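# Carry tube rack through self-closing doors to desk

## Task

Move the tube rack from the counter, through the self-closing doors, onto the desk. At the end the rack must stand upright with each tube seated all the way down in a hole, and both doors must be closed. The rack and tubes must never touch the floor. Any number of the robots may be used. Finish by releasing the rack and backing the robots away, and no robot may fall over or be left leaning.

## Robot and tools

Robots: three identical Hello Robot Stretch 4 units named r1, r2 and r3. Each has an omni-wheel base, a lift carriage riding a mast, a telescoping arm that reaches forward, a wrist with yaw, pitch and roll joints, and a two-finger gripper with bendy steel fingers. A robot stands about 1.6 m tall, and its base edge lies within 0.23 m of the base origin. Each carries four cameras: <name>_head_camera, <name>_head_left_camera, <name>_head_right_camera and <name>_wrist_camera.

Frames: every robot reports in its own frames. The base frame sits on the floor under the base centre, with x forward, y left and z up. hand_pose is expressed in this frame and marks a point between the open fingertips; with all wrist joints at zero its axes line up with the base axes, though the printed position may be a little off. The odometry frame is the base frame as it was when the scene began. Only images, lidar_m and wrist_depth_mm reveal where robots stand relative to one another.

execute_actions: arguments are actions (a list holding one action, or empty to just read state and images) and cameras (list of camera names, or "all"/null/omitted for all, [] for none; an unknown name rejects the call). The action is an object keyed by robot name. Under each name give base, joints, or both, plus optional pace and contact_limits; alternatively give only end_of_arm: "enable_torque", which re-powers wrist or gripper motors that shut off. base holds exactly one relative offset from where the base last reported itself: translate_m (metres, forward positive, -2 to 2), strafe_m (metres sideways, left positive, -2 to 2) or rotate_rad (radians, counter-clockwise seen from above positive, -3.2 to 3.2). joints holds absolute targets by name: lift_m 0 to 1.2 m; arm_m 0 to 0.55 m extension; wrist_yaw_rad -1.134 to 4.276 (0 points forward, positive left, 3.14 tucked back, above 3.4 the arm may block); wrist_pitch_rad -1.117 to 4.259 (0 level, 1.57 pointing down); wrist_roll_rad -1.117 to 4.259 (0 puts fingers level, positive turns clockwise seen from behind); gripper_m -0.038 to 0.141 m fingertip gap (negative squeezes fingers together). Done tolerances: lift and arm 0.004, yaw and roll 0.02, pitch 0.05, gripper 0.004. A joint target past its range is clipped and run; any other bad value or unknown key rejects the whole call. pace is "slow", "default", "fast" or "max": base up to 0.1/0.3/0.4/0.6 m/s and 1/2/3/4 rad/s, further limited when the lift starts above 0.2 (down to 0.3 m/s and 1 rad/s at 1.2). contact_limits takes only arm_m, from 0 (gentlest) to 0.75 (firmest), default 0.5. Motions in one action begin together and may finish at different times; one action lasts at most 15 s. Anything not mentioned may still be driving toward an earlier target. If a call reports a stop, later calls in that same reply are skipped. To unfold at scene start, send lift_m 0.4 with wrist_yaw_rad 0.

wait: seconds from 0 to 10; commands nothing new and returns the same report as an empty action. zoom_image: camera plus region [x0, y0, x1, y1] in pixels from the top-left corner, at most 504 by 504, on that camera's latest full image. read_manual: section "licences" returns licence texts only. finished_scene: scene number of the current scene; it ends the scene irreversibly and tells whether the goal was met, so the result must already hold steady.

Result lines: joint_positions; hand_pose; base_odometry (wheel-counted, slips counted as travel; heading -3.142 to 3.142, left positive); turned_by_wheels vs turned_by_imu (a gap above about 0.1 rad suggests a collision or slip, and heading error roughly equals their difference); base_tilt in degrees (forward and right positive, each robot with a fixed bias up to about 1.5); motor_effort as percent of maximum with the peak of the last action in brackets (wheel positive means turning right); lidar_m with 12 sectors of 30 degrees, first straight ahead then counter-clockwise (4th left, 7th behind, 10th right), "-" for nothing seen or closer than 0.25 m, blind to clear objects and thin legs, sees tabletops and other robots; wrist_depth_mm as a 7 by 7 grid of depths in mm (100 to 2000, "-" unknown). base_status and joint_status: "done", "off_target" (resting short, maybe still pushing), "contact_stop_at_<key>" (blocked; that part goes slack, lift may sink, wheels may roll), "limit_stop_at_<name>", including own_body (self-collision, often with pitch below -0.2 and roll below -0.4 or above 4) and tilt (leaning over 6 degrees; lift, arm and wheels go slack and ignore commands), "time_out" and "torque_fault" (wrist or gripper motor went limp; send enable_torque). on_its_own describes uncommanded behaviour; "held at" is a held target, not a position. pictures lists camera order of the images.

Gripper: command a gap smaller than the object to grip; going further below pulls the object toward the wrist by up to a third of the excess, and opening pushes it out. Readings and "done" do not prove a hold; a firm squeeze at gripper_m 0 or above shows in gripper effort. Fingertips pressed on a surface can jam; raise the lift.

Avoid: robots pressing on each other (no state line reports robot contact; once touching, even millimetres more is a hard press and can end the run); carrying a shared load with robots whose travel can differ by about 3 cm per metre; turning or driving with over 1 kg held and arm_m above 0.2, especially fast; steady pushes or pulls with a high gripper or high contact limit; a level gripper holding over about 2 kg, which faults the wrist; dropping, slamming or knocking the rack or tubes. Things may occasionally be nudged by outside pushes. The robots keep holding the last command while you are composing a reply.

Each tool is called after ">>>" as name([rows], argument=value, ...), one row to a line, values as JSON.

## Session

>>> execute_actions(actions=[])

Scene clock: 0.00 s.
r1.base_odometry: x=+0.000 y=+0.000 heading=+0.000 (m, m, rad; r1's odometry frame)
r1.turned_by_wheels: +0.000 (rad since the last result)
r1.turned_by_imu: +0.000 (rad since the last result)
r1.base_tilt: forward=+0.3 right=-0.3 (deg)
r1.lidar_m: 1.72 1.24 2.79 2.09 1.90 1.67 1.17 1.11 1.14 1.27 1.21 1.27
r1.base_status: not commanded
r1.joint_positions: lift_m=+0.280 arm_m=-0.002 wrist_yaw_rad=+3.170 wrist_pitch_rad=+0.000 wrist_roll_rad=-0.002 gripper_m=+0.057
r1.joint_status: not commanded
r1.motor_effort: lift_m=+17 arm_m=+0 wrist_yaw_rad=+1 wrist_pitch_rad=-5 wrist_roll_rad=+1 gripper_m=-2 wheel_0=+0 wheel_1=+0 wheel_2=+0 (%)
r1.hand_pose: x=-0.1224 y=+0.0791 z=+0.4579 quat_wxyz=(-0.014, +0.000, -0.001, +1.000) (m; r1's base frame)
r1.wrist_depth_mm: - - 133 1397 1576 1863 1661 / - 107 133 1397 1661 1863 1576 / - 114 135 1430 1618 1863 1618 / 138 136 221 1430 1618 1863 1661 / 215 1118 1205 1397 1661 1808 1618 / 215 1098 194 1397 193 1464 1430 / 215 976 1060 - 1078 976 1060
r2.base_odometry: x=+0.000 y=+0.000 heading=+0.000 (m, m, rad; r2's odometry frame)
r2.turned_by_wheels: +0.000 (rad since the last result)
r2.turned_by_imu: +0.000 (rad since the last result)
r2.base_tilt: forward=+0.0 right=-0.2 (deg)
r2.lidar_m: 2.11 2.02 2.07 1.61 1.58 1.36 1.05 1.04 1.12 1.69 2.48 2.67
r2.base_status: not commanded
r2.joint_positions: lift_m=+0.196 arm_m=+0.003 wrist_yaw_rad=+3.077 wrist_pitch_rad=-0.002 wrist_roll_rad=-0.003 gripper_m=+0.057
r2.joint_status: not commanded
r2.motor_effort: lift_m=+19 arm_m=+0 wrist_yaw_rad=+0 wrist_pitch_rad=-5 wrist_roll_rad=-1 gripper_m=-1 wheel_0=+0 wheel_1=+0 wheel_2=+0 (%)
r2.hand_pose: x=-0.1088 y=+0.1058 z=+0.3751 quat_wxyz=(+0.032, +0.001, -0.001, +0.999) (m; r2's base frame)
r2.wrist_depth_mm: - 138 1182 1336 1537 1756 1983 / - 127 1182 1366 1499 1756 1921 / - 128 195 1336 1537 1808 1983 / 122 139 1182 1336 1576 1808 1983 / 991 1078 1160 1308 1537 1756 1983 / 960 1078 202 1281 203 1281 1255 / 878 831 878 - 878 809 891
r3.base_odometry: x=+0.000 y=+0.000 heading=+0.000 (m, m, rad; r3's odometry frame)
r3.turned_by_wheels: +0.000 (rad since the last result)
r3.turned_by_imu: +0.000 (rad since the last result)
r3.base_tilt: forward=-0.7 right=+0.0 (deg)
r3.lidar_m: 1.99 1.96 2.18 1.28 1.23 1.49 1.16 1.15 1.26 1.91 1.36 1.51
r3.base_status: not commanded
r3.joint_positions: lift_m=+0.213 arm_m=-0.002 wrist_yaw_rad=+3.175 wrist_pitch_rad=+0.015 wrist_roll_rad=+0.002 gripper_m=+0.057
r3.joint_status: not commanded
r3.motor_effort: lift_m=+20 arm_m=+0 wrist_yaw_rad=+0 wrist_pitch_rad=-6 wrist_roll_rad=-2 gripper_m=-3 wheel_0=+0 wheel_1=+0 wheel_2=+0 (%)
r3.hand_pose: x=-0.1222 y=+0.0778 z=+0.3868 quat_wxyz=(-0.017, -0.008, +0.001, +1.000) (m; r3's base frame)
r3.wrist_depth_mm: - 140 140 1397 1537 1661 1756 / - - 139 1366 1499 1661 1808 / - 107 139 1397 1464 1661 1808 / - 121 143 1366 1464 1618 1808 / 192 1160 1255 1366 1499 1618 1808 / 211 1182 206 1366 194 1464 1397 / 209 1008 960 111 991 891 991
pictures: r1_head_camera, r1_head_left_camera, r1_head_right_camera, r1_wrist_camera, r2_head_camera, r2_head_left_camera, r2_head_right_camera, r2_wrist_camera, r3_head_camera, r3_head_left_camera, r3_head_right_camera, r3_wrist_camera
Images, in order (width x height): r1_head_camera 420x560, r1_head_left_camera 420x672, r1_head_right_camera 420x672, r1_wrist_camera 616x392, r2_head_camera 420x560, r2_head_left_camera 420x672, r2_head_right_camera 420x672, r2_wrist_camera 616x392, r3_head_camera 420x560, r3_head_left_camera 420x672, r3_head_right_camera 420x672, r3_wrist_camera 616x392.

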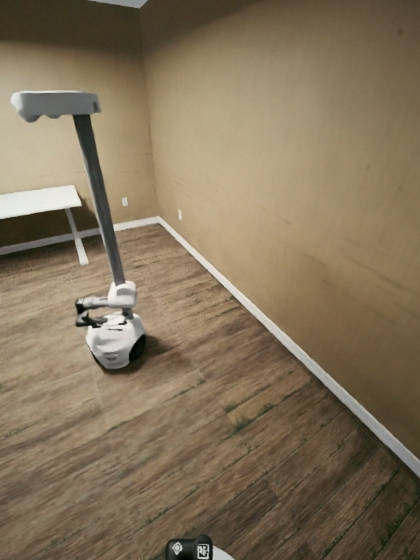

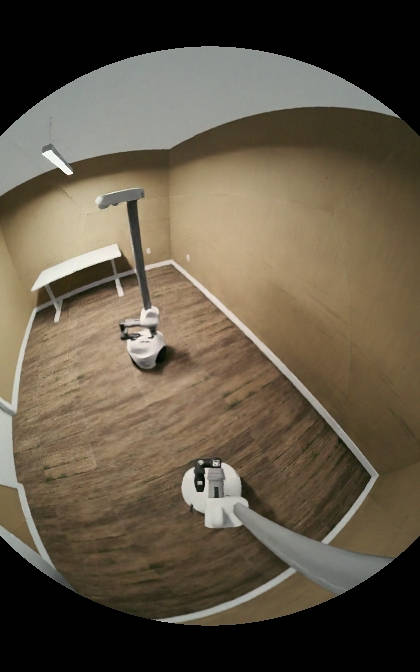

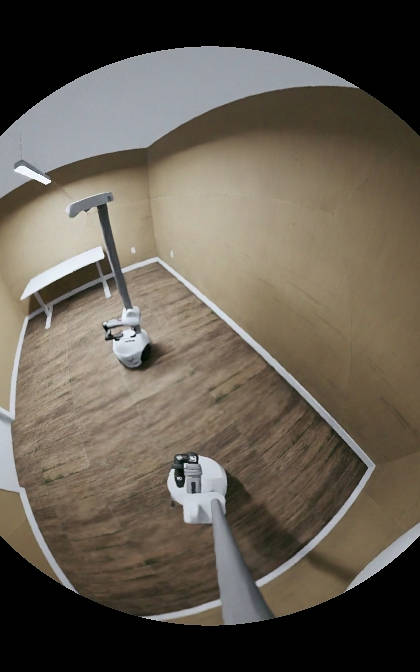

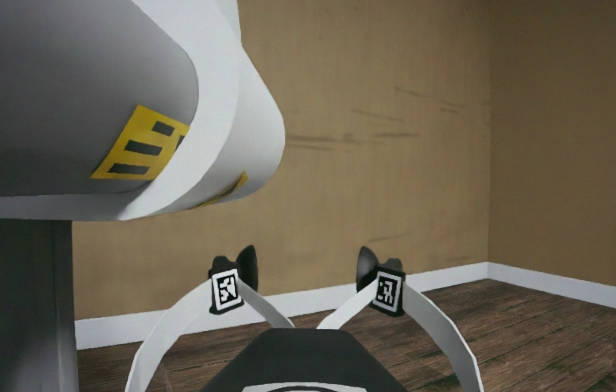

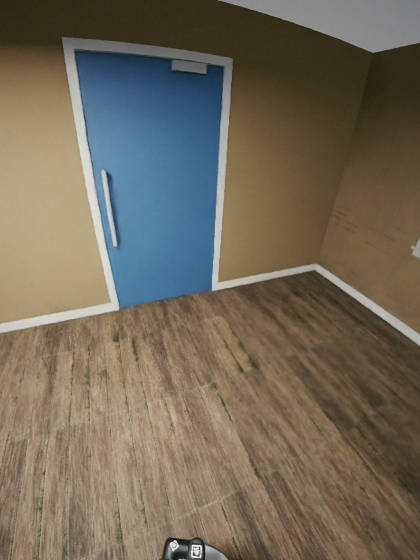

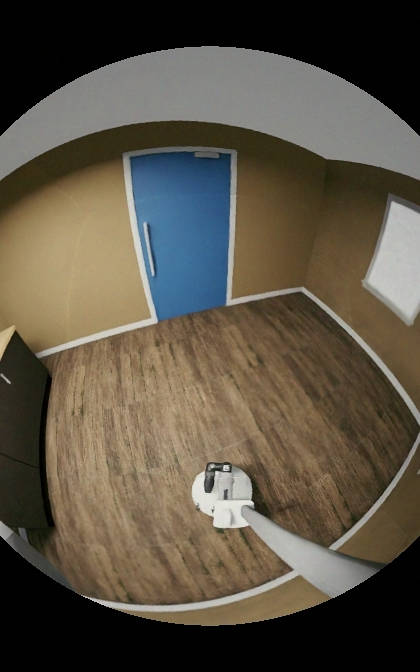

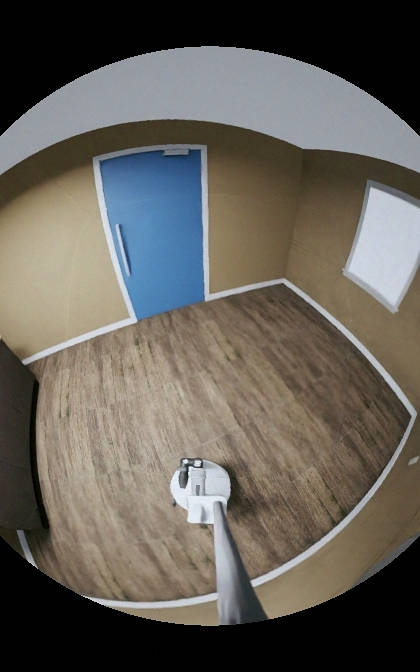

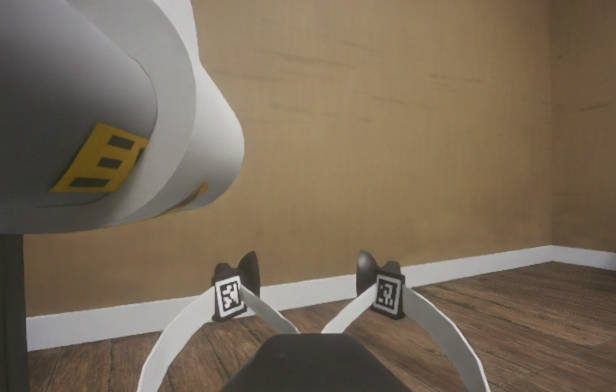

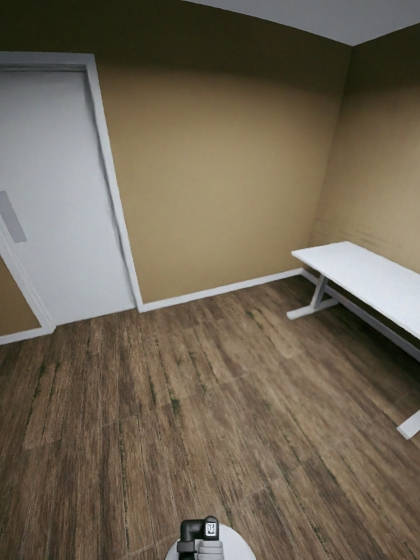

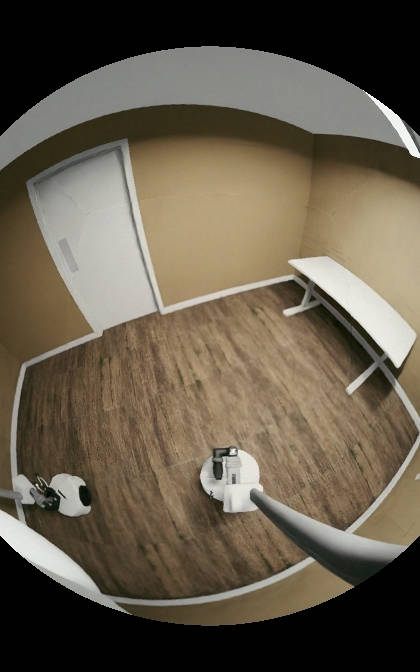

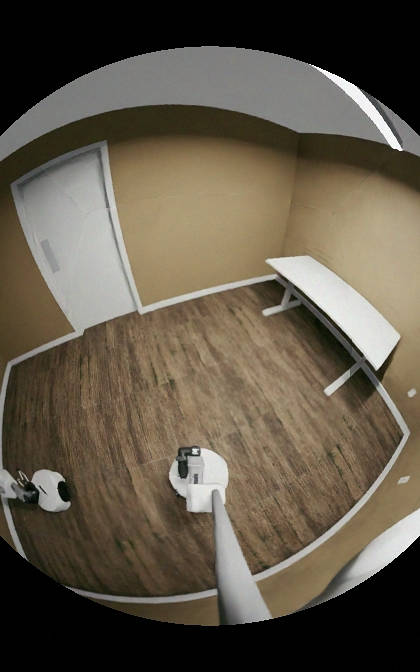

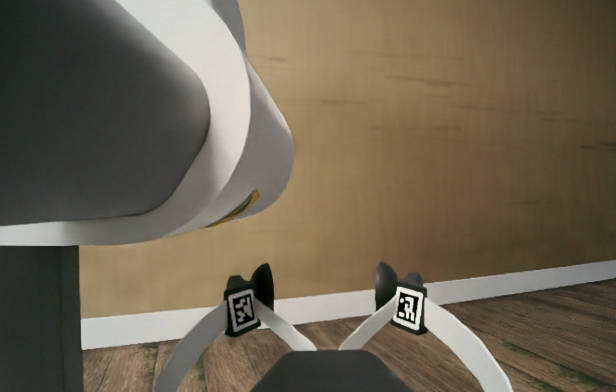

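>>> execute_actions([
  {"r1": {"base": {"rotate_rad": 2.05}}, "r2": {"base": {"rotate_rad": 1.9}, "joints": {"lift_m": 0.9, "wrist_yaw_rad": 0}}, "r3": {"base": {"rotate_rad": 0.3}}},
], cameras=["r1_head_camera", "r2_head_camera", "r3_head_camera", "r2_wrist_camera", "r1_head_left_camera"])

Scene clock: 9.90 s.
r1.base_odometry: x=+0.000 y=+0.000 heading=+2.049 (m, m, rad; r1's odometry frame)
r1.turned_by_wheels: +2.049 (rad since the last result)
r1.turned_by_imu: +2.058 (rad since the last result)
r1.base_tilt: forward=+0.3 right=-0.3 (deg)
r1.lidar_m: 1.90 1.75 1.20 1.11 1.12 1.31 1.22 1.25 1.60 1.24 2.87 2.12
r1.base_status: done
r1.joint_positions: lift_m=+0.280 arm_m=-0.002 wrist_yaw_rad=+3.170 wrist_pitch_rad=+0.000 wrist_roll_rad=-0.002 gripper_m=+0.057
r1.joint_status: not commanded
r1.motor_effort: lift_m=+18(18) arm_m=+0(0) wrist_yaw_rad=+1(1) wrist_pitch_rad=-6(7) wrist_roll_rad=-1(1) gripper_m=-3(4) wheel_0=-3(12) wheel_1=-4(9) wheel_2=-3(3) (%)
r1.hand_pose: x=-0.1224 y=+0.0791 z=+0.4579 quat_wxyz=(-0.014, +0.000, -0.001, +1.000) (m; r1's base frame)
r1.wrist_depth_mm: - - 134 1281 1308 1366 1336 / - 107 134 1281 1308 1366 1366 / - 114 135 1308 1336 1336 1336 / 138 136 222 1308 1336 1366 1366 / 214 1308 1308 1336 1336 1366 1336 / 214 1308 194 1336 193 1366 1281 / 214 960 1060 - 1078 976 1042
r2.base_odometry: x=+0.000 y=+0.000 heading=+1.900 (m, m, rad; r2's odometry frame)
r2.turned_by_wheels: +1.900 (rad since the last result)
r2.turned_by_imu: +1.890 (rad since the last result)
r2.base_tilt: forward=+0.0 right=-0.2 (deg)
r2.lidar_m: 1.59 1.63 1.10 1.04 1.06 1.38 2.50 2.56 2.23 2.03 2.13 1.69
r2.base_status: done
r2.joint_positions: lift_m=+0.900 arm_m=+0.003 wrist_yaw_rad=+0.000 wrist_pitch_rad=-0.001 wrist_roll_rad=-0.003 gripper_m=+0.057
r2.joint_status: all done
r2.motor_effort: lift_m=+22(26) arm_m=-1(1) wrist_yaw_rad=-2(9) wrist_pitch_rad=-5(5) wrist_roll_rad=-1(1) gripper_m=+0(3) wheel_0=-3(8) wheel_1=-1(7) wheel_2=-2(7) (%)
r2.hand_pose: x=+0.4620 y=-0.0873 z=+1.0784 quat_wxyz=(+1.000, -0.001, -0.001, +0.000) (m; r2's base frame)
r2.wrist_depth_mm: 1808 1983 1983 - - - - / 1756 1983 1983 - - - - / 1708 1921 1983 - - - - / 1808 1921 - - - - - / 1708 1921 1499 1397 1430 1464 1499 / 1756 1983 202 1366 202 1464 1499 / 1756 1921 1397 - 1430 1499 1499
r3.base_odometry: x=+0.000 y=+0.000 heading=+0.300 (m, m, rad; r3's odometry frame)
r3.turned_by_wheels: +0.300 (rad since the last result)
r3.turned_by_imu: +0.302 (rad since the last result)
r3.base_tilt: forward=-0.7 right=+0.0 (deg)
r3.lidar_m: 1.96 2.09 2.59 1.24 1.81 1.25 1.15 1.17 1.52 1.35 1.42 1.81
r3.base_status: done
r3.joint_positions: lift_m=+0.213 arm_m=-0.002 wrist_yaw_rad=+3.175 wrist_pitch_rad=+0.015 wrist_roll_rad=+0.002 gripper_m=+0.057
r3.joint_status: not commanded
r3.motor_effort: lift_m=+20(20) arm_m=+0(0) wrist_yaw_rad=+1(1) wrist_pitch_rad=-5(5) wrist_roll_rad=-1(0) gripper_m=-1(5) wheel_0=-2(5) wheel_1=-1(9) wheel_2=-1(5) (%)
r3.hand_pose: x=-0.1222 y=+0.0778 z=+0.3868 quat_wxyz=(-0.017, -0.008, +0.001, +1.000) (m; r3's base frame)
r3.wrist_depth_mm: - 140 140 1281 1281 1336 1308 / - - 139 1281 1308 1308 1336 / - 107 138 1281 1281 1281 1308 / - 121 143 1281 1281 1308 1308 / 191 1255 1281 1281 1281 1281 1308 / 211 1281 205 1281 194 1308 1281 / 209 1025 946 111 991 891 976
pictures: r1_head_camera, r1_head_left_camera, r2_head_camera, r2_wrist_camera, r3_head_camera
Images, in order (width x height): r1_head_camera 420x560, r1_head_left_camera 420x672, r2_head_camera 420x560, r2_wrist_camera 616x392, r3_head_camera 420x560.

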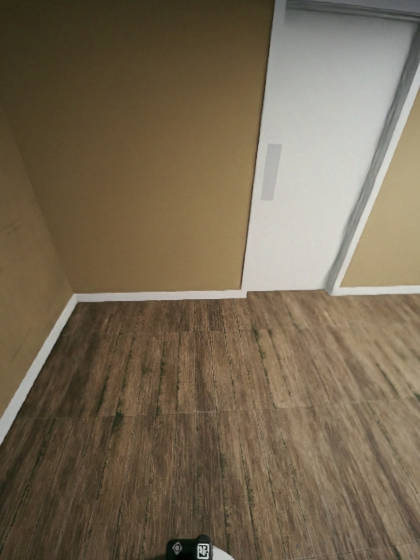

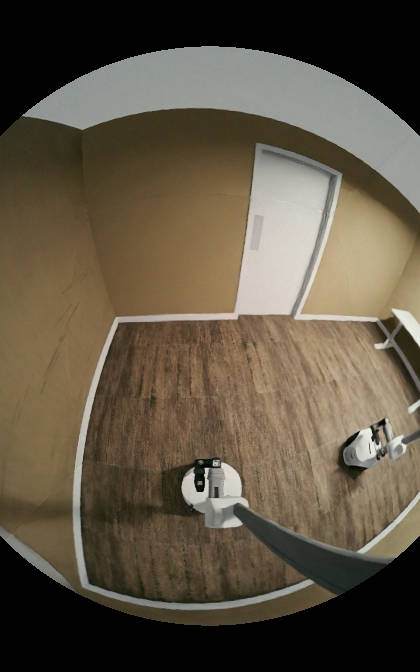

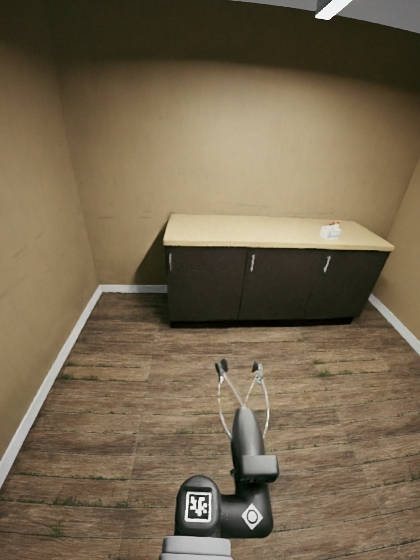

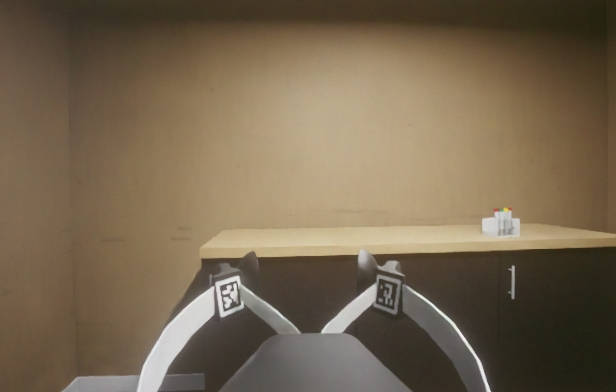

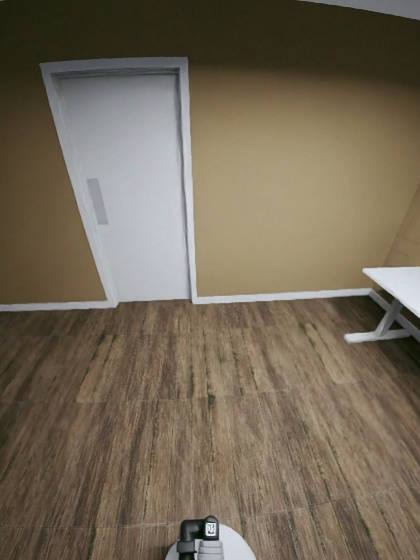

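>>> execute_actions([
  {"r1": {"base": {"rotate_rad": 0.03}}, "r2": {"base": {"strafe_m": -0.75}}, "r3": {"base": {"strafe_m": 0.65}}},
], cameras=[])

>>> execute_actions([
  {"r2": {"base": {"translate_m": 0.75}}, "r3": {"base": {"translate_m": 1.3}, "pace": "fast"}},
], cameras=["r2_head_camera", "r3_head_camera", "r2_wrist_camera", "r1_head_camera"])

Scene clock: 36.60 s.
r1.base_odometry: x=+0.000 y=+0.000 heading=+2.079 (m, m, rad; r1's odometry frame)
r1.turned_by_wheels: +0.030 (rad since the last result)
r1.turned_by_imu: +0.027 (rad since the last result)
r1.base_tilt: forward=+0.2 right=-0.3 (deg)
r1.lidar_m: 1.88 1.67 1.18 1.11 1.15 1.32 1.22 1.26 1.65 0.58 0.71 2.09
r1.base_status: done
r1.joint_positions: lift_m=+0.280 arm_m=-0.002 wrist_yaw_rad=+3.170 wrist_pitch_rad=+0.000 wrist_roll_rad=-0.002 gripper_m=+0.057
r1.joint_status: not commanded
r1.motor_effort: lift_m=+18(18) arm_m=+0(0) wrist_yaw_rad=+1(2) wrist_pitch_rad=-6(6) wrist_roll_rad=-1(1) gripper_m=-4(2) wheel_0=-2(6) wheel_1=-2(8) wheel_2=-1(9) (%)
r1.hand_pose: x=-0.1224 y=+0.0791 z=+0.4579 quat_wxyz=(-0.014, +0.000, -0.001, +1.000) (m; r1's base frame)
r1.wrist_depth_mm: - - 133 1308 1336 1281 1336 / - 107 133 1308 1336 1308 1336 / - 114 135 1336 1336 1308 1336 / 138 136 222 1308 1336 1366 1366 / 215 1336 1336 1336 1336 1366 1308 / 214 1308 195 1308 193 1308 1281 / 213 946 1042 - 1060 976 1042
r2.base_odometry: x=+0.710 y=+0.242 heading=+1.899 (m, m, rad; r2's odometry frame)
r2.turned_by_wheels: +0.000 (rad since the last result)
r2.turned_by_imu: +0.000 (rad since the last result)
r2.base_tilt: forward=+0.0 right=-0.2 (deg)
r2.lidar_m: 1.63 1.68 1.92 1.79 1.83 2.37 2.44 2.07 1.41 1.28 1.36 1.78
r2.base_status: done
r2.joint_positions: lift_m=+0.900 arm_m=+0.003 wrist_yaw_rad=+0.000 wrist_pitch_rad=-0.001 wrist_roll_rad=-0.003 gripper_m=+0.057
r2.joint_status: not commanded
r2.motor_effort: lift_m=+22(22) arm_m=+0(1) wrist_yaw_rad=-2(3) wrist_pitch_rad=-6(5) wrist_roll_rad=-2(1) gripper_m=+0(0) wheel_0=+0(8) wheel_1=-1(8) wheel_2=-1(1) (%)
r2.hand_pose: x=+0.4620 y=-0.0874 z=+1.0784 quat_wxyz=(+1.000, -0.001, -0.001, +0.000) (m; r2's base frame)
r2.wrist_depth_mm: 1921 - - - - - 1537 / 1983 - - - - - 1537 / 1983 - - - - - 1537 / - - - - - - 1537 / 1397 1397 1430 1499 1499 - 1537 / 1336 1430 201 1464 202 - 1537 / 1397 1397 1430 - 1537 1863 1537
r3.base_odometry: x=-0.192 y=+0.621 heading=+0.300 (m, m, rad; r3's odometry frame)
r3.turned_by_wheels: +0.000 (rad since the last result)
r3.turned_by_imu: +0.003 (rad since the last result)
r3.base_tilt: forward=-0.7 right=+0.0 (deg)
r3.lidar_m: 1.91 1.95 2.04 0.58 0.67 1.30 1.19 1.22 1.60 2.01 2.08 2.06
r3.base_status: done
r3.joint_positions: lift_m=+0.213 arm_m=-0.002 wrist_yaw_rad=+3.175 wrist_pitch_rad=+0.015 wrist_roll_rad=+0.002 gripper_m=+0.057
r3.joint_status: not commanded
r3.motor_effort: lift_m=+20(20) arm_m=+0(0) wrist_yaw_rad=+2(2) wrist_pitch_rad=-7(6) wrist_roll_rad=-2(1) gripper_m=-3(4) wheel_0=+0(9) wheel_1=+0(13) wheel_2=-1(0) (%)
r3.hand_pose: x=-0.1222 y=+0.0778 z=+0.3868 quat_wxyz=(-0.017, -0.008, +0.001, +1.000) (m; r3's base frame)
r3.wrist_depth_mm: - 140 139 1336 1366 1366 1366 / - - 139 1308 1336 1336 1366 / - 107 138 1336 1336 1336 1336 / - 121 143 1308 1336 1336 1336 / 192 1336 1336 1366 1336 1366 1336 / 211 1308 206 1308 194 1336 1366 / 209 1008 960 111 991 904 991
pictures: none
No camera images: the call's "cameras" was empty. Leave "cameras" out to get every camera's image.

Scene clock: 41.20 s.
r1.base_odometry: x=+0.000 y=+0.000 heading=+2.079 (m, m, rad; r1's odometry frame)
r1.turned_by_wheels: +0.000 (rad since the last result)
r1.turned_by_imu: -0.002 (rad since the last result)
r1.base_tilt: forward=+0.4 right=-0.3 (deg)
r1.lidar_m: 1.87 1.70 1.18 1.11 1.15 1.31 1.22 1.25 1.66 2.81 2.85 1.33
r1.base_status: not commanded
r1.joint_positions: lift_m=+0.280 arm_m=-0.002 wrist_yaw_rad=+3.170 wrist_pitch_rad=+0.000 wrist_roll_rad=-0.002 gripper_m=+0.057
r1.joint_status: not commanded
r1.motor_effort: lift_m=+18(17) arm_m=+0(0) wrist_yaw_rad=+1(1) wrist_pitch_rad=-7(7) wrist_roll_rad=+2(1) gripper_m=-2(2) wheel_0=-2(2) wheel_1=-2(2) wheel_2=-1(1) (%)
r1.hand_pose: x=-0.1224 y=+0.0791 z=+0.4579 quat_wxyz=(-0.014, +0.000, -0.001, +1.000) (m; r1's base frame)
r1.wrist_depth_mm: - - 133 1308 1281 1308 1281 / - 107 134 1336 1336 1308 1336 / - 113 135 1308 1336 1336 1336 / 138 136 222 1336 1336 1308 1308 / 214 1308 1336 1308 1336 1336 1336 / 215 1308 195 1308 193 1308 1336 / 215 960 1060 - 1060 960 1042
r2.base_odometry: x=+0.468 y=+0.952 heading=+1.900 (m, m, rad; r2's odometry frame)
r2.turned_by_wheels: +0.000 (rad since the last result)
r2.turned_by_imu: +0.001 (rad since the last result)
r2.base_tilt: forward=+0.0 right=-0.3 (deg)
r2.lidar_m: 0.88 0.91 1.19 1.85 1.89 2.45 3.23 1.98 1.35 1.27 1.29 0.97
r2.base_status: done
r2.joint_positions: lift_m=+0.900 arm_m=+0.003 wrist_yaw_rad=+0.000 wrist_pitch_rad=-0.001 wrist_roll_rad=-0.003 gripper_m=+0.057
r2.joint_status: not commanded
r2.motor_effort: lift_m=+21(22) arm_m=+0(1) wrist_yaw_rad=-2(1) wrist_pitch_rad=-5(6) wrist_roll_rad=+0(1) gripper_m=-1(2) wheel_0=+2(6) wheel_1=-1(5) wheel_2=+1(10) (%)
r2.hand_pose: x=+0.4620 y=-0.0874 z=+1.0785 quat_wxyz=(+1.000, -0.001, -0.001, +0.000) (m; r2's base frame)
r2.wrist_depth_mm: 1255 1281 1308 1308 1336 1397 1336 / 1255 1281 1308 1308 1336 1366 1397 / 1281 1281 1308 1308 1366 1397 1397 / 1281 1281 1308 1308 1366 1397 1397 / 1281 1255 1281 1060 1229 1366 1366 / 668 691 201 707 203 732 750 / 668 683 707 - 741 750 759
r3.base_odometry: x=+1.050 y=+1.005 heading=+0.300 (m, m, rad; r3's odometry frame)
r3.turned_by_wheels: +0.000 (rad since the last result)
r3.turned_by_imu: +0.003 (rad since the last result)
r3.base_tilt: forward=-0.7 right=+0.0 (deg)
r3.lidar_m: 0.70 0.70 0.82 1.87 2.09 1.36 2.49 2.55 2.07 1.90 0.97 0.75
r3.base_status: done
r3.joint_positions: lift_m=+0.213 arm_m=-0.002 wrist_yaw_rad=+3.175 wrist_pitch_rad=+0.015 wrist_roll_rad=+0.002 gripper_m=+0.057
r3.joint_status: not commanded
r3.motor_effort: lift_m=+20(20) arm_m=+0(0) wrist_yaw_rad=+1(1) wrist_pitch_rad=-6(5) wrist_roll_rad=-1(2) gripper_m=-3(2) wheel_0=-2(6) wheel_1=-1(5) wheel_2=+1(12) (%)
r3.hand_pose: x=-0.1222 y=+0.0778 z=+0.3868 quat_wxyz=(-0.017, -0.008, +0.001, +1.000) (m; r3's base frame)
r3.wrist_depth_mm: - 140 140 - - - - / - - 139 - - - - / - 107 138 - - - - / - 121 143 - - - - / 192 - - - - - - / 211 1576 206 1499 193 1281 1229 / 210 1008 931 111 991 904 991
pictures: r1_head_camera, r2_head_camera, r2_wrist_camera, r3_head_camera
Images, in order (width x height): r1_head_camera 420x560, r2_head_camera 420x560, r2_wrist_camera 616x392, r3_head_camera 420x560.

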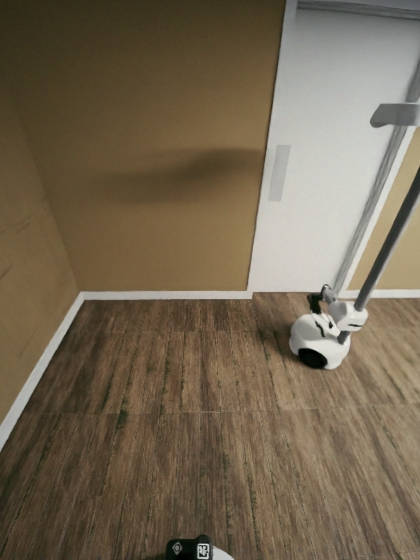

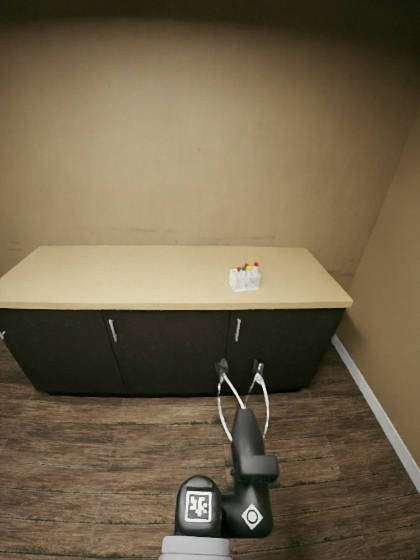

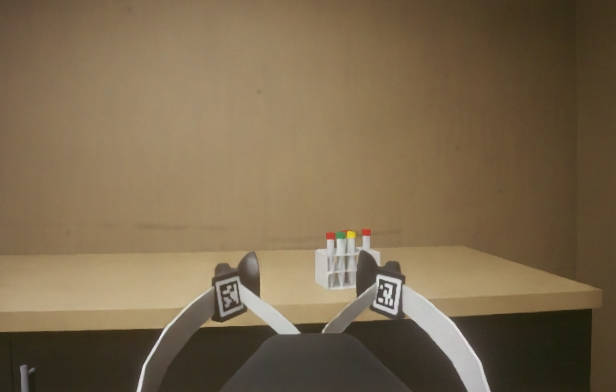

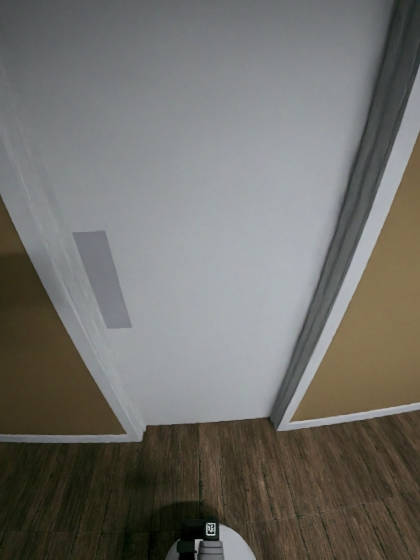

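>>> zoom_image(camera="r2_head_camera", region=[200, 240, 300, 320])

>>> zoom_image(camera="r2_wrist_camera", region=[280, 210, 420, 310])

Region (200, 240, 300, 320) of r2_head_camera's 420x560 image, scaled by 5.040, with more detail than that image has; it fills the top 403 rows of this view, and the rest is white.

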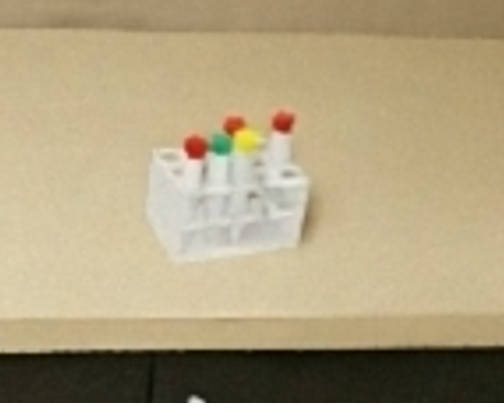

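Region (280, 210, 420, 310) of r2_wrist_camera's 616x392 image, scaled by 3.600; it fills the top 360 rows of this view, and the rest is white.

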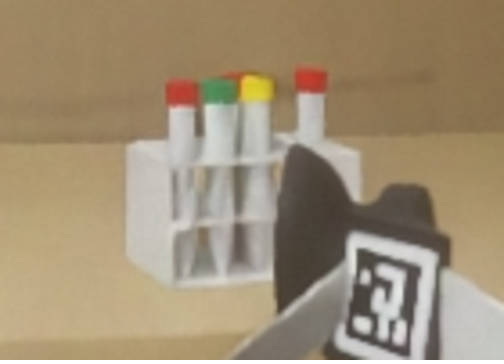

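>>> execute_actions([
  {"r2": {"base": {"rotate_rad": 0.45}, "joints": {"gripper_m": 0.141, "lift_m": 0.8}}, "r3": {"base": {"rotate_rad": 0.065}}, "r1": {"base": {"strafe_m": -0.65}}},
], cameras=[])

>>> execute_actions([
  {"r2": {"base": {"strafe_m": -0.55}}, "r3": {"base": {"translate_m": 0.42}}},
], cameras=["r2_head_camera", "r3_head_camera", "r2_wrist_camera", "r1_head_camera"])

Scene clock: 64.93 s.
r1.base_odometry: x=+0.568 y=+0.316 heading=+2.079 (m, m, rad; r1's odometry frame)
r1.turned_by_wheels: +0.000 (rad since the last result)
r1.turned_by_imu: -0.004 (rad since the last result)
r1.base_tilt: forward=+0.2 right=-0.3 (deg)
r1.lidar_m: 1.12 1.98 1.87 1.75 1.82 1.27 1.17 1.23 1.62 2.16 2.22 1.17
r1.base_status: done
r1.joint_positions: lift_m=+0.280 arm_m=-0.002 wrist_yaw_rad=+3.170 wrist_pitch_rad=+0.000 wrist_roll_rad=-0.002 gripper_m=+0.057
r1.joint_status: not commanded
r1.motor_effort: lift_m=+17(18) arm_m=+0(0) wrist_yaw_rad=+2(1) wrist_pitch_rad=-5(8) wrist_roll_rad=+0(1) gripper_m=-3(4) wheel_0=+1(12) wheel_1=+0(11) wheel_2=+1(2) (%)
r1.hand_pose: x=-0.1224 y=+0.0791 z=+0.4579 quat_wxyz=(-0.014, +0.000, -0.001, +1.000) (m; r1's base frame)
r1.wrist_depth_mm: - - 133 1281 1281 1281 1281 / - 107 134 1308 1281 1281 1308 / - 114 135 1281 1281 1308 1308 / 138 136 222 1308 1308 1308 1308 / 214 1281 1281 1281 1308 1308 1308 / 213 1281 194 1308 193 1308 1281 / 215 976 1060 - 1060 976 1042
r2.base_odometry: x=+0.468 y=+0.952 heading=+2.349 (m, m, rad; r2's odometry frame)
r2.turned_by_wheels: +0.450 (rad since the last result)
r2.turned_by_imu: +0.449 (rad since the last result)
r2.base_tilt: forward=+0.0 right=-0.3 (deg)
r2.lidar_m: 0.91 1.11 1.86 1.88 2.33 3.15 2.21 1.39 1.26 1.27 0.99 0.89
r2.base_status: done
r2.joint_positions: lift_m=+0.800 arm_m=+0.003 wrist_yaw_rad=+0.000 wrist_pitch_rad=-0.001 wrist_roll_rad=-0.003 gripper_m=+0.141
r2.joint_status: all done
r2.motor_effort: lift_m=+16(24) arm_m=+0(0) wrist_yaw_rad=-1(2) wrist_pitch_rad=-5(5) wrist_roll_rad=+0(1) gripper_m=+0(0) wheel_0=+0(7) wheel_1=-1(7) wheel_2=+0(5) (%)
r2.hand_pose: x=+0.4620 y=-0.0874 z=+0.9789 quat_wxyz=(+1.000, -0.001, -0.001, +0.000) (m; r2's base frame)
r2.wrist_depth_mm: 1808 1756 1537 1397 1255 1160 1060 / 1756 1708 1537 1366 1281 1138 1098 / 1808 1808 1537 1430 1281 1182 1060 / 1756 1756 1537 1397 1281 1182 1098 / 1708 917 831 750 676 661 621 / 1661 917 788 741 654 597 569 / 1661 917 831 - 661 615 574
r3.base_odometry: x=+1.050 y=+1.005 heading=+0.365 (m, m, rad; r3's odometry frame)
r3.turned_by_wheels: +0.065 (rad since the last result)
r3.turned_by_imu: +0.066 (rad since the last result)
r3.base_tilt: forward=-0.7 right=+0.0 (deg)
r3.lidar_m: 0.69 0.72 0.86 2.03 2.11 1.16 1.12 2.61 2.01 1.92 0.91 0.73
r3.base_status: done
r3.joint_positions: lift_m=+0.213 arm_m=-0.002 wrist_yaw_rad=+3.175 wrist_pitch_rad=+0.015 wrist_roll_rad=+0.002 gripper_m=+0.057
r3.joint_status: not commanded
r3.motor_effort: lift_m=+20(20) arm_m=+0(0) wrist_yaw_rad=+2(2) wrist_pitch_rad=-6(6) wrist_roll_rad=-2(3) gripper_m=-1(6) wheel_0=-2(3) wheel_1=+2(8) wheel_2=+1(5) (%)
r3.hand_pose: x=-0.1222 y=+0.0778 z=+0.3868 quat_wxyz=(-0.017, -0.008, +0.001, +1.000) (m; r3's base frame)
r3.wrist_depth_mm: - 140 140 - - - - / - - 138 - - - - / - 107 138 - - - - / - 121 143 - - - - / 192 - - - - - - / 211 1576 206 1308 194 1430 1397 / 210 1008 960 111 991 904 991
pictures: none
No camera images: the call's "cameras" was empty. Leave "cameras" out to get every camera's image.

Scene clock: 68.10 s.
r1.base_odometry: x=+0.568 y=+0.316 heading=+2.079 (m, m, rad; r1's odometry frame)
r1.turned_by_wheels: +0.000 (rad since the last result)
r1.turned_by_imu: -0.001 (rad since the last result)
r1.base_tilt: forward=+0.4 right=-0.4 (deg)
r1.lidar_m: 1.55 1.96 1.86 1.75 1.80 1.27 1.19 1.22 1.61 2.18 2.23 2.06
r1.base_status: not commanded
r1.joint_positions: lift_m=+0.280 arm_m=-0.002 wrist_yaw_rad=+3.170 wrist_pitch_rad=+0.000 wrist_roll_rad=-0.002 gripper_m=+0.057
r1.joint_status: not commanded
r1.motor_effort: lift_m=+17(18) arm_m=+0(0) wrist_yaw_rad=+1(2) wrist_pitch_rad=-6(9) wrist_roll_rad=+2(1) gripper_m=-2(1) wheel_0=+1(1) wheel_1=-1(1) wheel_2=+1(0) (%)
r1.hand_pose: x=-0.1224 y=+0.0791 z=+0.4579 quat_wxyz=(-0.014, +0.000, -0.001, +1.000) (m; r1's base frame)
r1.wrist_depth_mm: - - 133 1281 1255 1308 1281 / - 107 134 1281 1281 1281 1281 / - 114 135 1255 1281 1308 1281 / 138 136 222 1281 1281 1308 1308 / 214 1281 1308 1281 1281 1308 1308 / 215 1281 194 1281 192 1308 1308 / 214 976 1078 - 1060 976 1042
r2.base_odometry: x=+0.859 y=+1.338 heading=+2.349 (m, m, rad; r2's odometry frame)
r2.turned_by_wheels: +0.000 (rad since the last result)
r2.turned_by_imu: +0.000 (rad since the last result)
r2.base_tilt: forward=+0.0 right=-0.3 (deg)
r2.lidar_m: 0.70 0.89 2.35 2.39 2.95 3.38 1.32 0.83 0.74 0.76 0.94 0.70
r2.base_status: done
r2.joint_positions: lift_m=+0.800 arm_m=+0.003 wrist_yaw_rad=+0.000 wrist_pitch_rad=-0.001 wrist_roll_rad=-0.003 gripper_m=+0.141
r2.joint_status: not commanded
r2.motor_effort: lift_m=+16(16) arm_m=+0(0) wrist_yaw_rad=-2(2) wrist_pitch_rad=-4(5) wrist_roll_rad=+0(1) gripper_m=+2(2) wheel_0=+0(7) wheel_1=+0(9) wheel_2=+0(1) (%)
r2.hand_pose: x=+0.4620 y=-0.0874 z=+0.9789 quat_wxyz=(+1.000, -0.001, -0.001, +0.000) (m; r2's base frame)
r2.wrist_depth_mm: 1661 1464 1308 1182 1078 976 917 / 1708 1464 1308 1160 1078 991 917 / 1661 1499 1336 1205 1060 1008 931 / 1708 1464 1336 1160 1098 991 917 / 750 707 699 621 683 661 654 / 741 654 549 504 462 413 397 / 732 654 591 - 473 436 410
r3.base_odometry: x=+1.443 y=+1.155 heading=+0.365 (m, m, rad; r3's odometry frame)
r3.turned_by_wheels: +0.000 (rad since the last result)
r3.turned_by_imu: +0.001 (rad since the last result)
r3.base_tilt: forward=-0.7 right=+0.1 (deg)
r3.lidar_m: 0.26 0.28 0.39 0.77 2.10 2.86 1.55 3.04 2.01 0.86 0.40 0.29
r3.base_status: done
r3.joint_positions: lift_m=+0.213 arm_m=-0.002 wrist_yaw_rad=+3.175 wrist_pitch_rad=+0.015 wrist_roll_rad=+0.002 gripper_m=+0.057
r3.joint_status: not commanded
r3.motor_effort: lift_m=+20(20) arm_m=-1(0) wrist_yaw_rad=+2(1) wrist_pitch_rad=-5(6) wrist_roll_rad=-1(5) gripper_m=-5(0) wheel_0=+0(3) wheel_1=+2(7) wheel_2=+2(8) (%)
r3.hand_pose: x=-0.1222 y=+0.0778 z=+0.3868 quat_wxyz=(-0.017, -0.008, +0.001, +1.000) (m; r3's base frame)
r3.wrist_depth_mm: - 140 140 - - - - / - - 139 - - - - / - 107 139 - - - - / - 121 142 - - - - / 192 - - - - - - / 211 1576 206 1576 194 1464 1430 / 209 1025 946 111 991 904 976
pictures: r1_head_camera, r2_head_camera, r2_wrist_camera, r3_head_camera
Images, in order (width x height): r1_head_camera 420x560, r2_head_camera 420x560, r2_wrist_camera 616x392, r3_head_camera 420x560.

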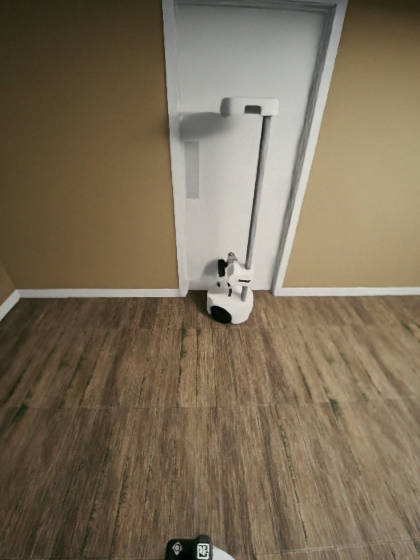

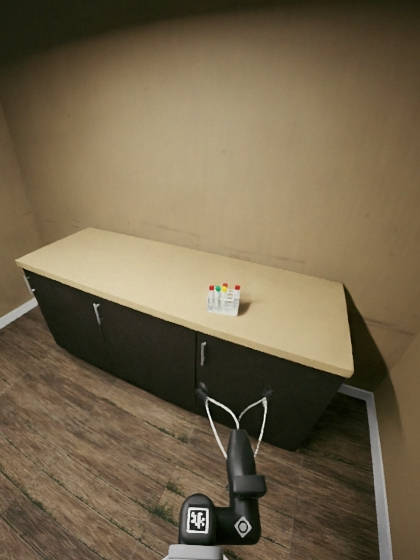

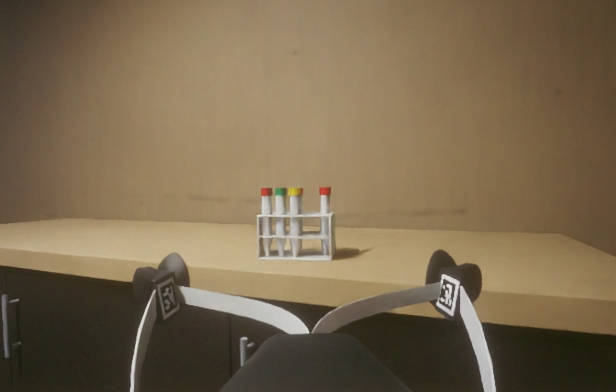

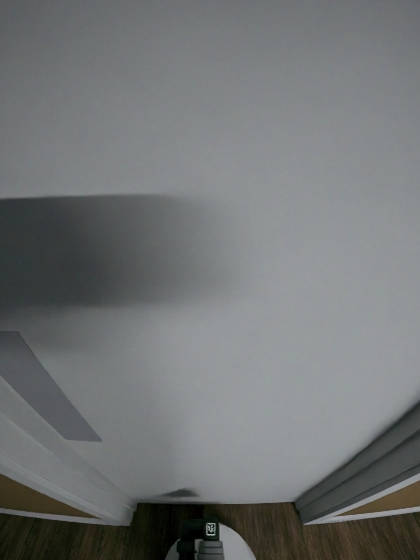

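>>> zoom_image(camera="r2_head_camera", region=[180, 265, 280, 345])

>>> zoom_image(camera="r2_wrist_camera", region=[230, 170, 370, 280])

>>> execute_actions([
  {"r3": {"base": {"translate_m": 0.6}, "pace": "slow"}, "r2": {"joints": {"arm_m": 0.2, "wrist_pitch_rad": 0.12, "lift_m": 0.81}}},
], cameras=["r2_head_camera", "r3_head_camera", "r2_wrist_camera", "r1_head_camera", "r3_head_right_camera"])

Region (180, 265, 280, 345) of r2_head_camera's 420x560 image, scaled by 5.040, with more detail than that image has; it fills the top 403 rows of this view, and the rest is white.

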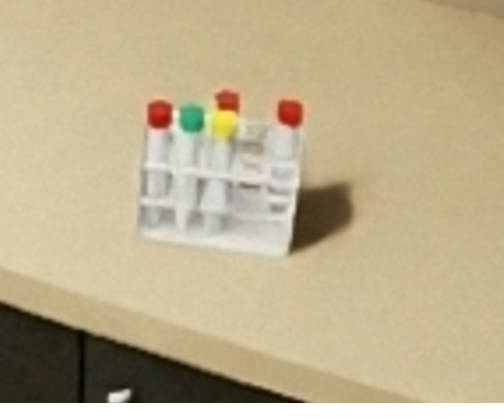

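Region (230, 170, 370, 280) of r2_wrist_camera's 616x392 image, scaled by 3.600; it fills the top 396 rows of this view, and the rest is white.

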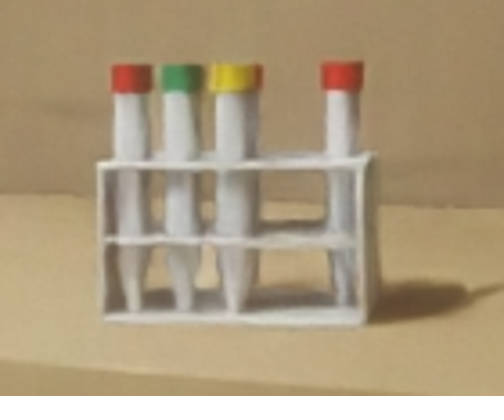

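Scene clock: 89.03 s.
r1.base_odometry: x=+0.568 y=+0.316 heading=+2.079 (m, m, rad; r1's odometry frame)
r1.turned_by_wheels: +0.000 (rad since the last result)
r1.turned_by_imu: -0.004 (rad since the last result)
r1.base_tilt: forward=+0.3 right=-0.4 (deg)
r1.lidar_m: 1.91 1.97 1.87 1.76 1.81 1.28 1.19 1.23 1.62 2.16 2.23 2.04
r1.base_status: not commanded
r1.joint_positions: lift_m=+0.280 arm_m=-0.002 wrist_yaw_rad=+3.170 wrist_pitch_rad=+0.000 wrist_roll_rad=-0.002 gripper_m=+0.057
r1.joint_status: not commanded
r1.motor_effort: lift_m=+18(17) arm_m=+0(0) wrist_yaw_rad=+0(1) wrist_pitch_rad=-5(6) wrist_roll_rad=-2(0) gripper_m=-1(3) wheel_0=+1(1) wheel_1=-1(1) wheel_2=+0(0) (%)
r1.hand_pose: x=-0.1224 y=+0.0791 z=+0.4579 quat_wxyz=(-0.014, +0.000, -0.001, +1.000) (m; r1's base frame)
r1.wrist_depth_mm: - - 134 1281 1281 1308 1281 / - 107 134 1308 1255 1281 1281 / - 114 135 1281 1308 1281 1281 / 138 136 222 1308 1308 1308 1308 / 215 1281 1308 1281 1281 1308 1281 / 214 1281 194 1255 193 1308 1308 / 214 976 1078 - 1078 960 1042
r2.base_odometry: x=+0.859 y=+1.338 heading=+2.349 (m, m, rad; r2's odometry frame)
r2.turned_by_wheels: +0.000 (rad since the last result)
r2.turned_by_imu: +0.002 (rad since the last result)
r2.base_tilt: forward=+0.0 right=-0.3 (deg)
r2.lidar_m: 0.71 0.88 2.36 2.37 2.96 3.40 1.31 0.83 0.75 0.76 0.95 0.69
r2.base_status: not commanded
r2.joint_positions: lift_m=+0.810 arm_m=+0.199 wrist_yaw_rad=+0.000 wrist_pitch_rad=+0.122 wrist_roll_rad=-0.003 gripper_m=+0.141
r2.joint_status: all done
r2.motor_effort: lift_m=+22(19) arm_m=+6(7) wrist_yaw_rad=-1(2) wrist_pitch_rad=-5(2) wrist_roll_rad=+0(1) gripper_m=+3(2) wheel_0=+0(0) wheel_1=+1(1) wheel_2=+0(0) (%)
r2.hand_pose: x=+0.6562 y=-0.0874 z=+0.9528 quat_wxyz=(+0.998, -0.001, +0.061, +0.000) (m; r2's base frame)
r2.wrist_depth_mm: 1281 1138 1025 946 842 788 741 / 1336 1182 1060 946 878 809 741 / 1366 1205 1078 960 904 820 759 / 866 878 699 424 820 820 750 / 462 415 413 410 407 402 397 / 488 410 340 310 281 260 265 / 500 439 389 - 304 273 249
r3.base_odometry: x=+2.003 y=+1.369 heading=+0.364 (m, m, rad; r3's odometry frame)
r3.turned_by_wheels: +0.000 (rad since the last result)
r3.turned_by_imu: +0.003 (rad since the last result)
r3.base_tilt: forward=-0.7 right=+0.0 (deg)
r3.lidar_m: 0.29 1.49 1.06 1.00 0.47 0.56 2.14 3.06 0.30 0.25 - 0.25
r3.base_status: done
r3.joint_positions: lift_m=+0.213 arm_m=-0.002 wrist_yaw_rad=+3.175 wrist_pitch_rad=+0.015 wrist_roll_rad=+0.002 gripper_m=+0.057
r3.joint_status: not commanded
r3.motor_effort: lift_m=+19(20) arm_m=+0(1) wrist_yaw_rad=+3(3) wrist_pitch_rad=-5(6) wrist_roll_rad=-3(3) gripper_m=-1(2) wheel_0=+11(23) wheel_1=-4(12) wheel_2=-13(23) (%)
r3.hand_pose: x=-0.1222 y=+0.0778 z=+0.3868 quat_wxyz=(-0.017, -0.008, +0.001, +1.000) (m; r3's base frame)
r3.wrist_depth_mm: - 140 140 - - - - / - - 139 - - - - / - 107 138 - - - - / - 121 143 - - - - / 193 - - - - - - / 211 1576 206 1499 193 1464 1336 / 209 1008 946 111 991 904 946
pictures: r1_head_camera, r2_head_camera, r2_wrist_camera, r3_head_camera, r3_head_right_camera
Images, in order (width x height): r1_head_camera 420x560, r2_head_camera 420x560, r2_wrist_camera 616x392, r3_head_camera 420x560, r3_head_right_camera 420x672.

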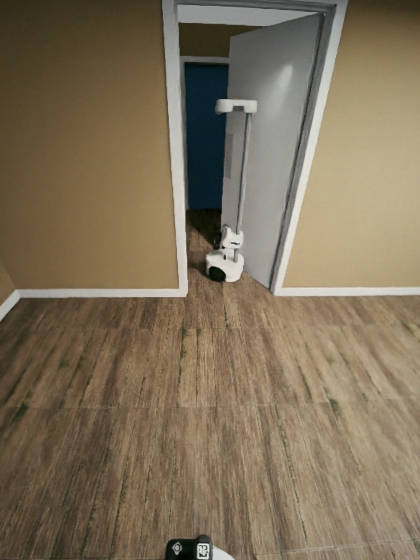

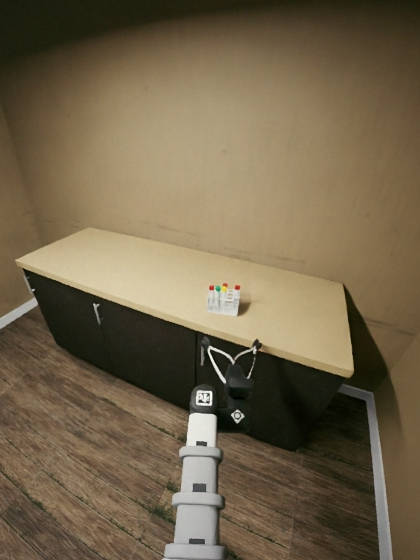

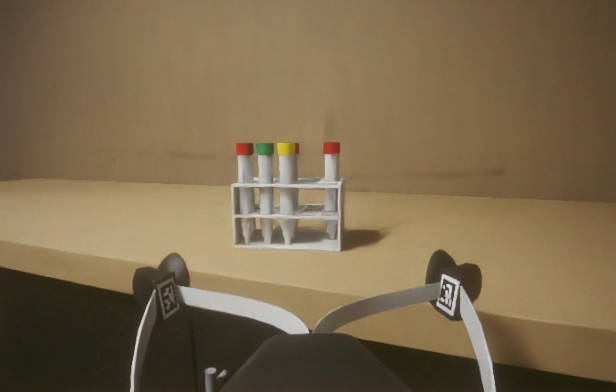

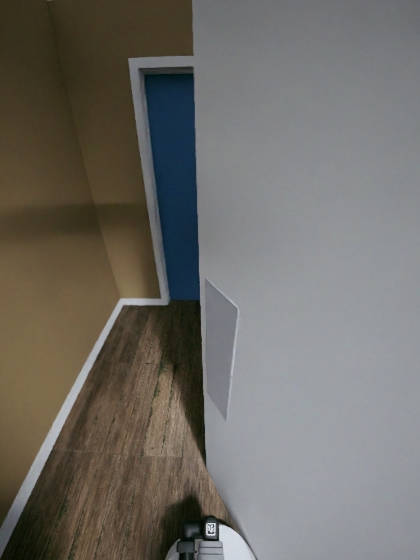

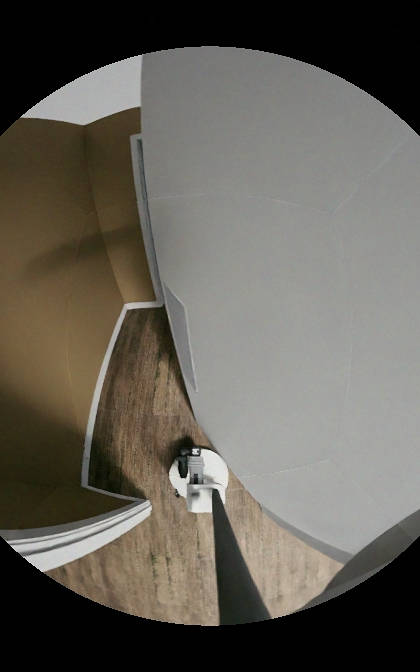

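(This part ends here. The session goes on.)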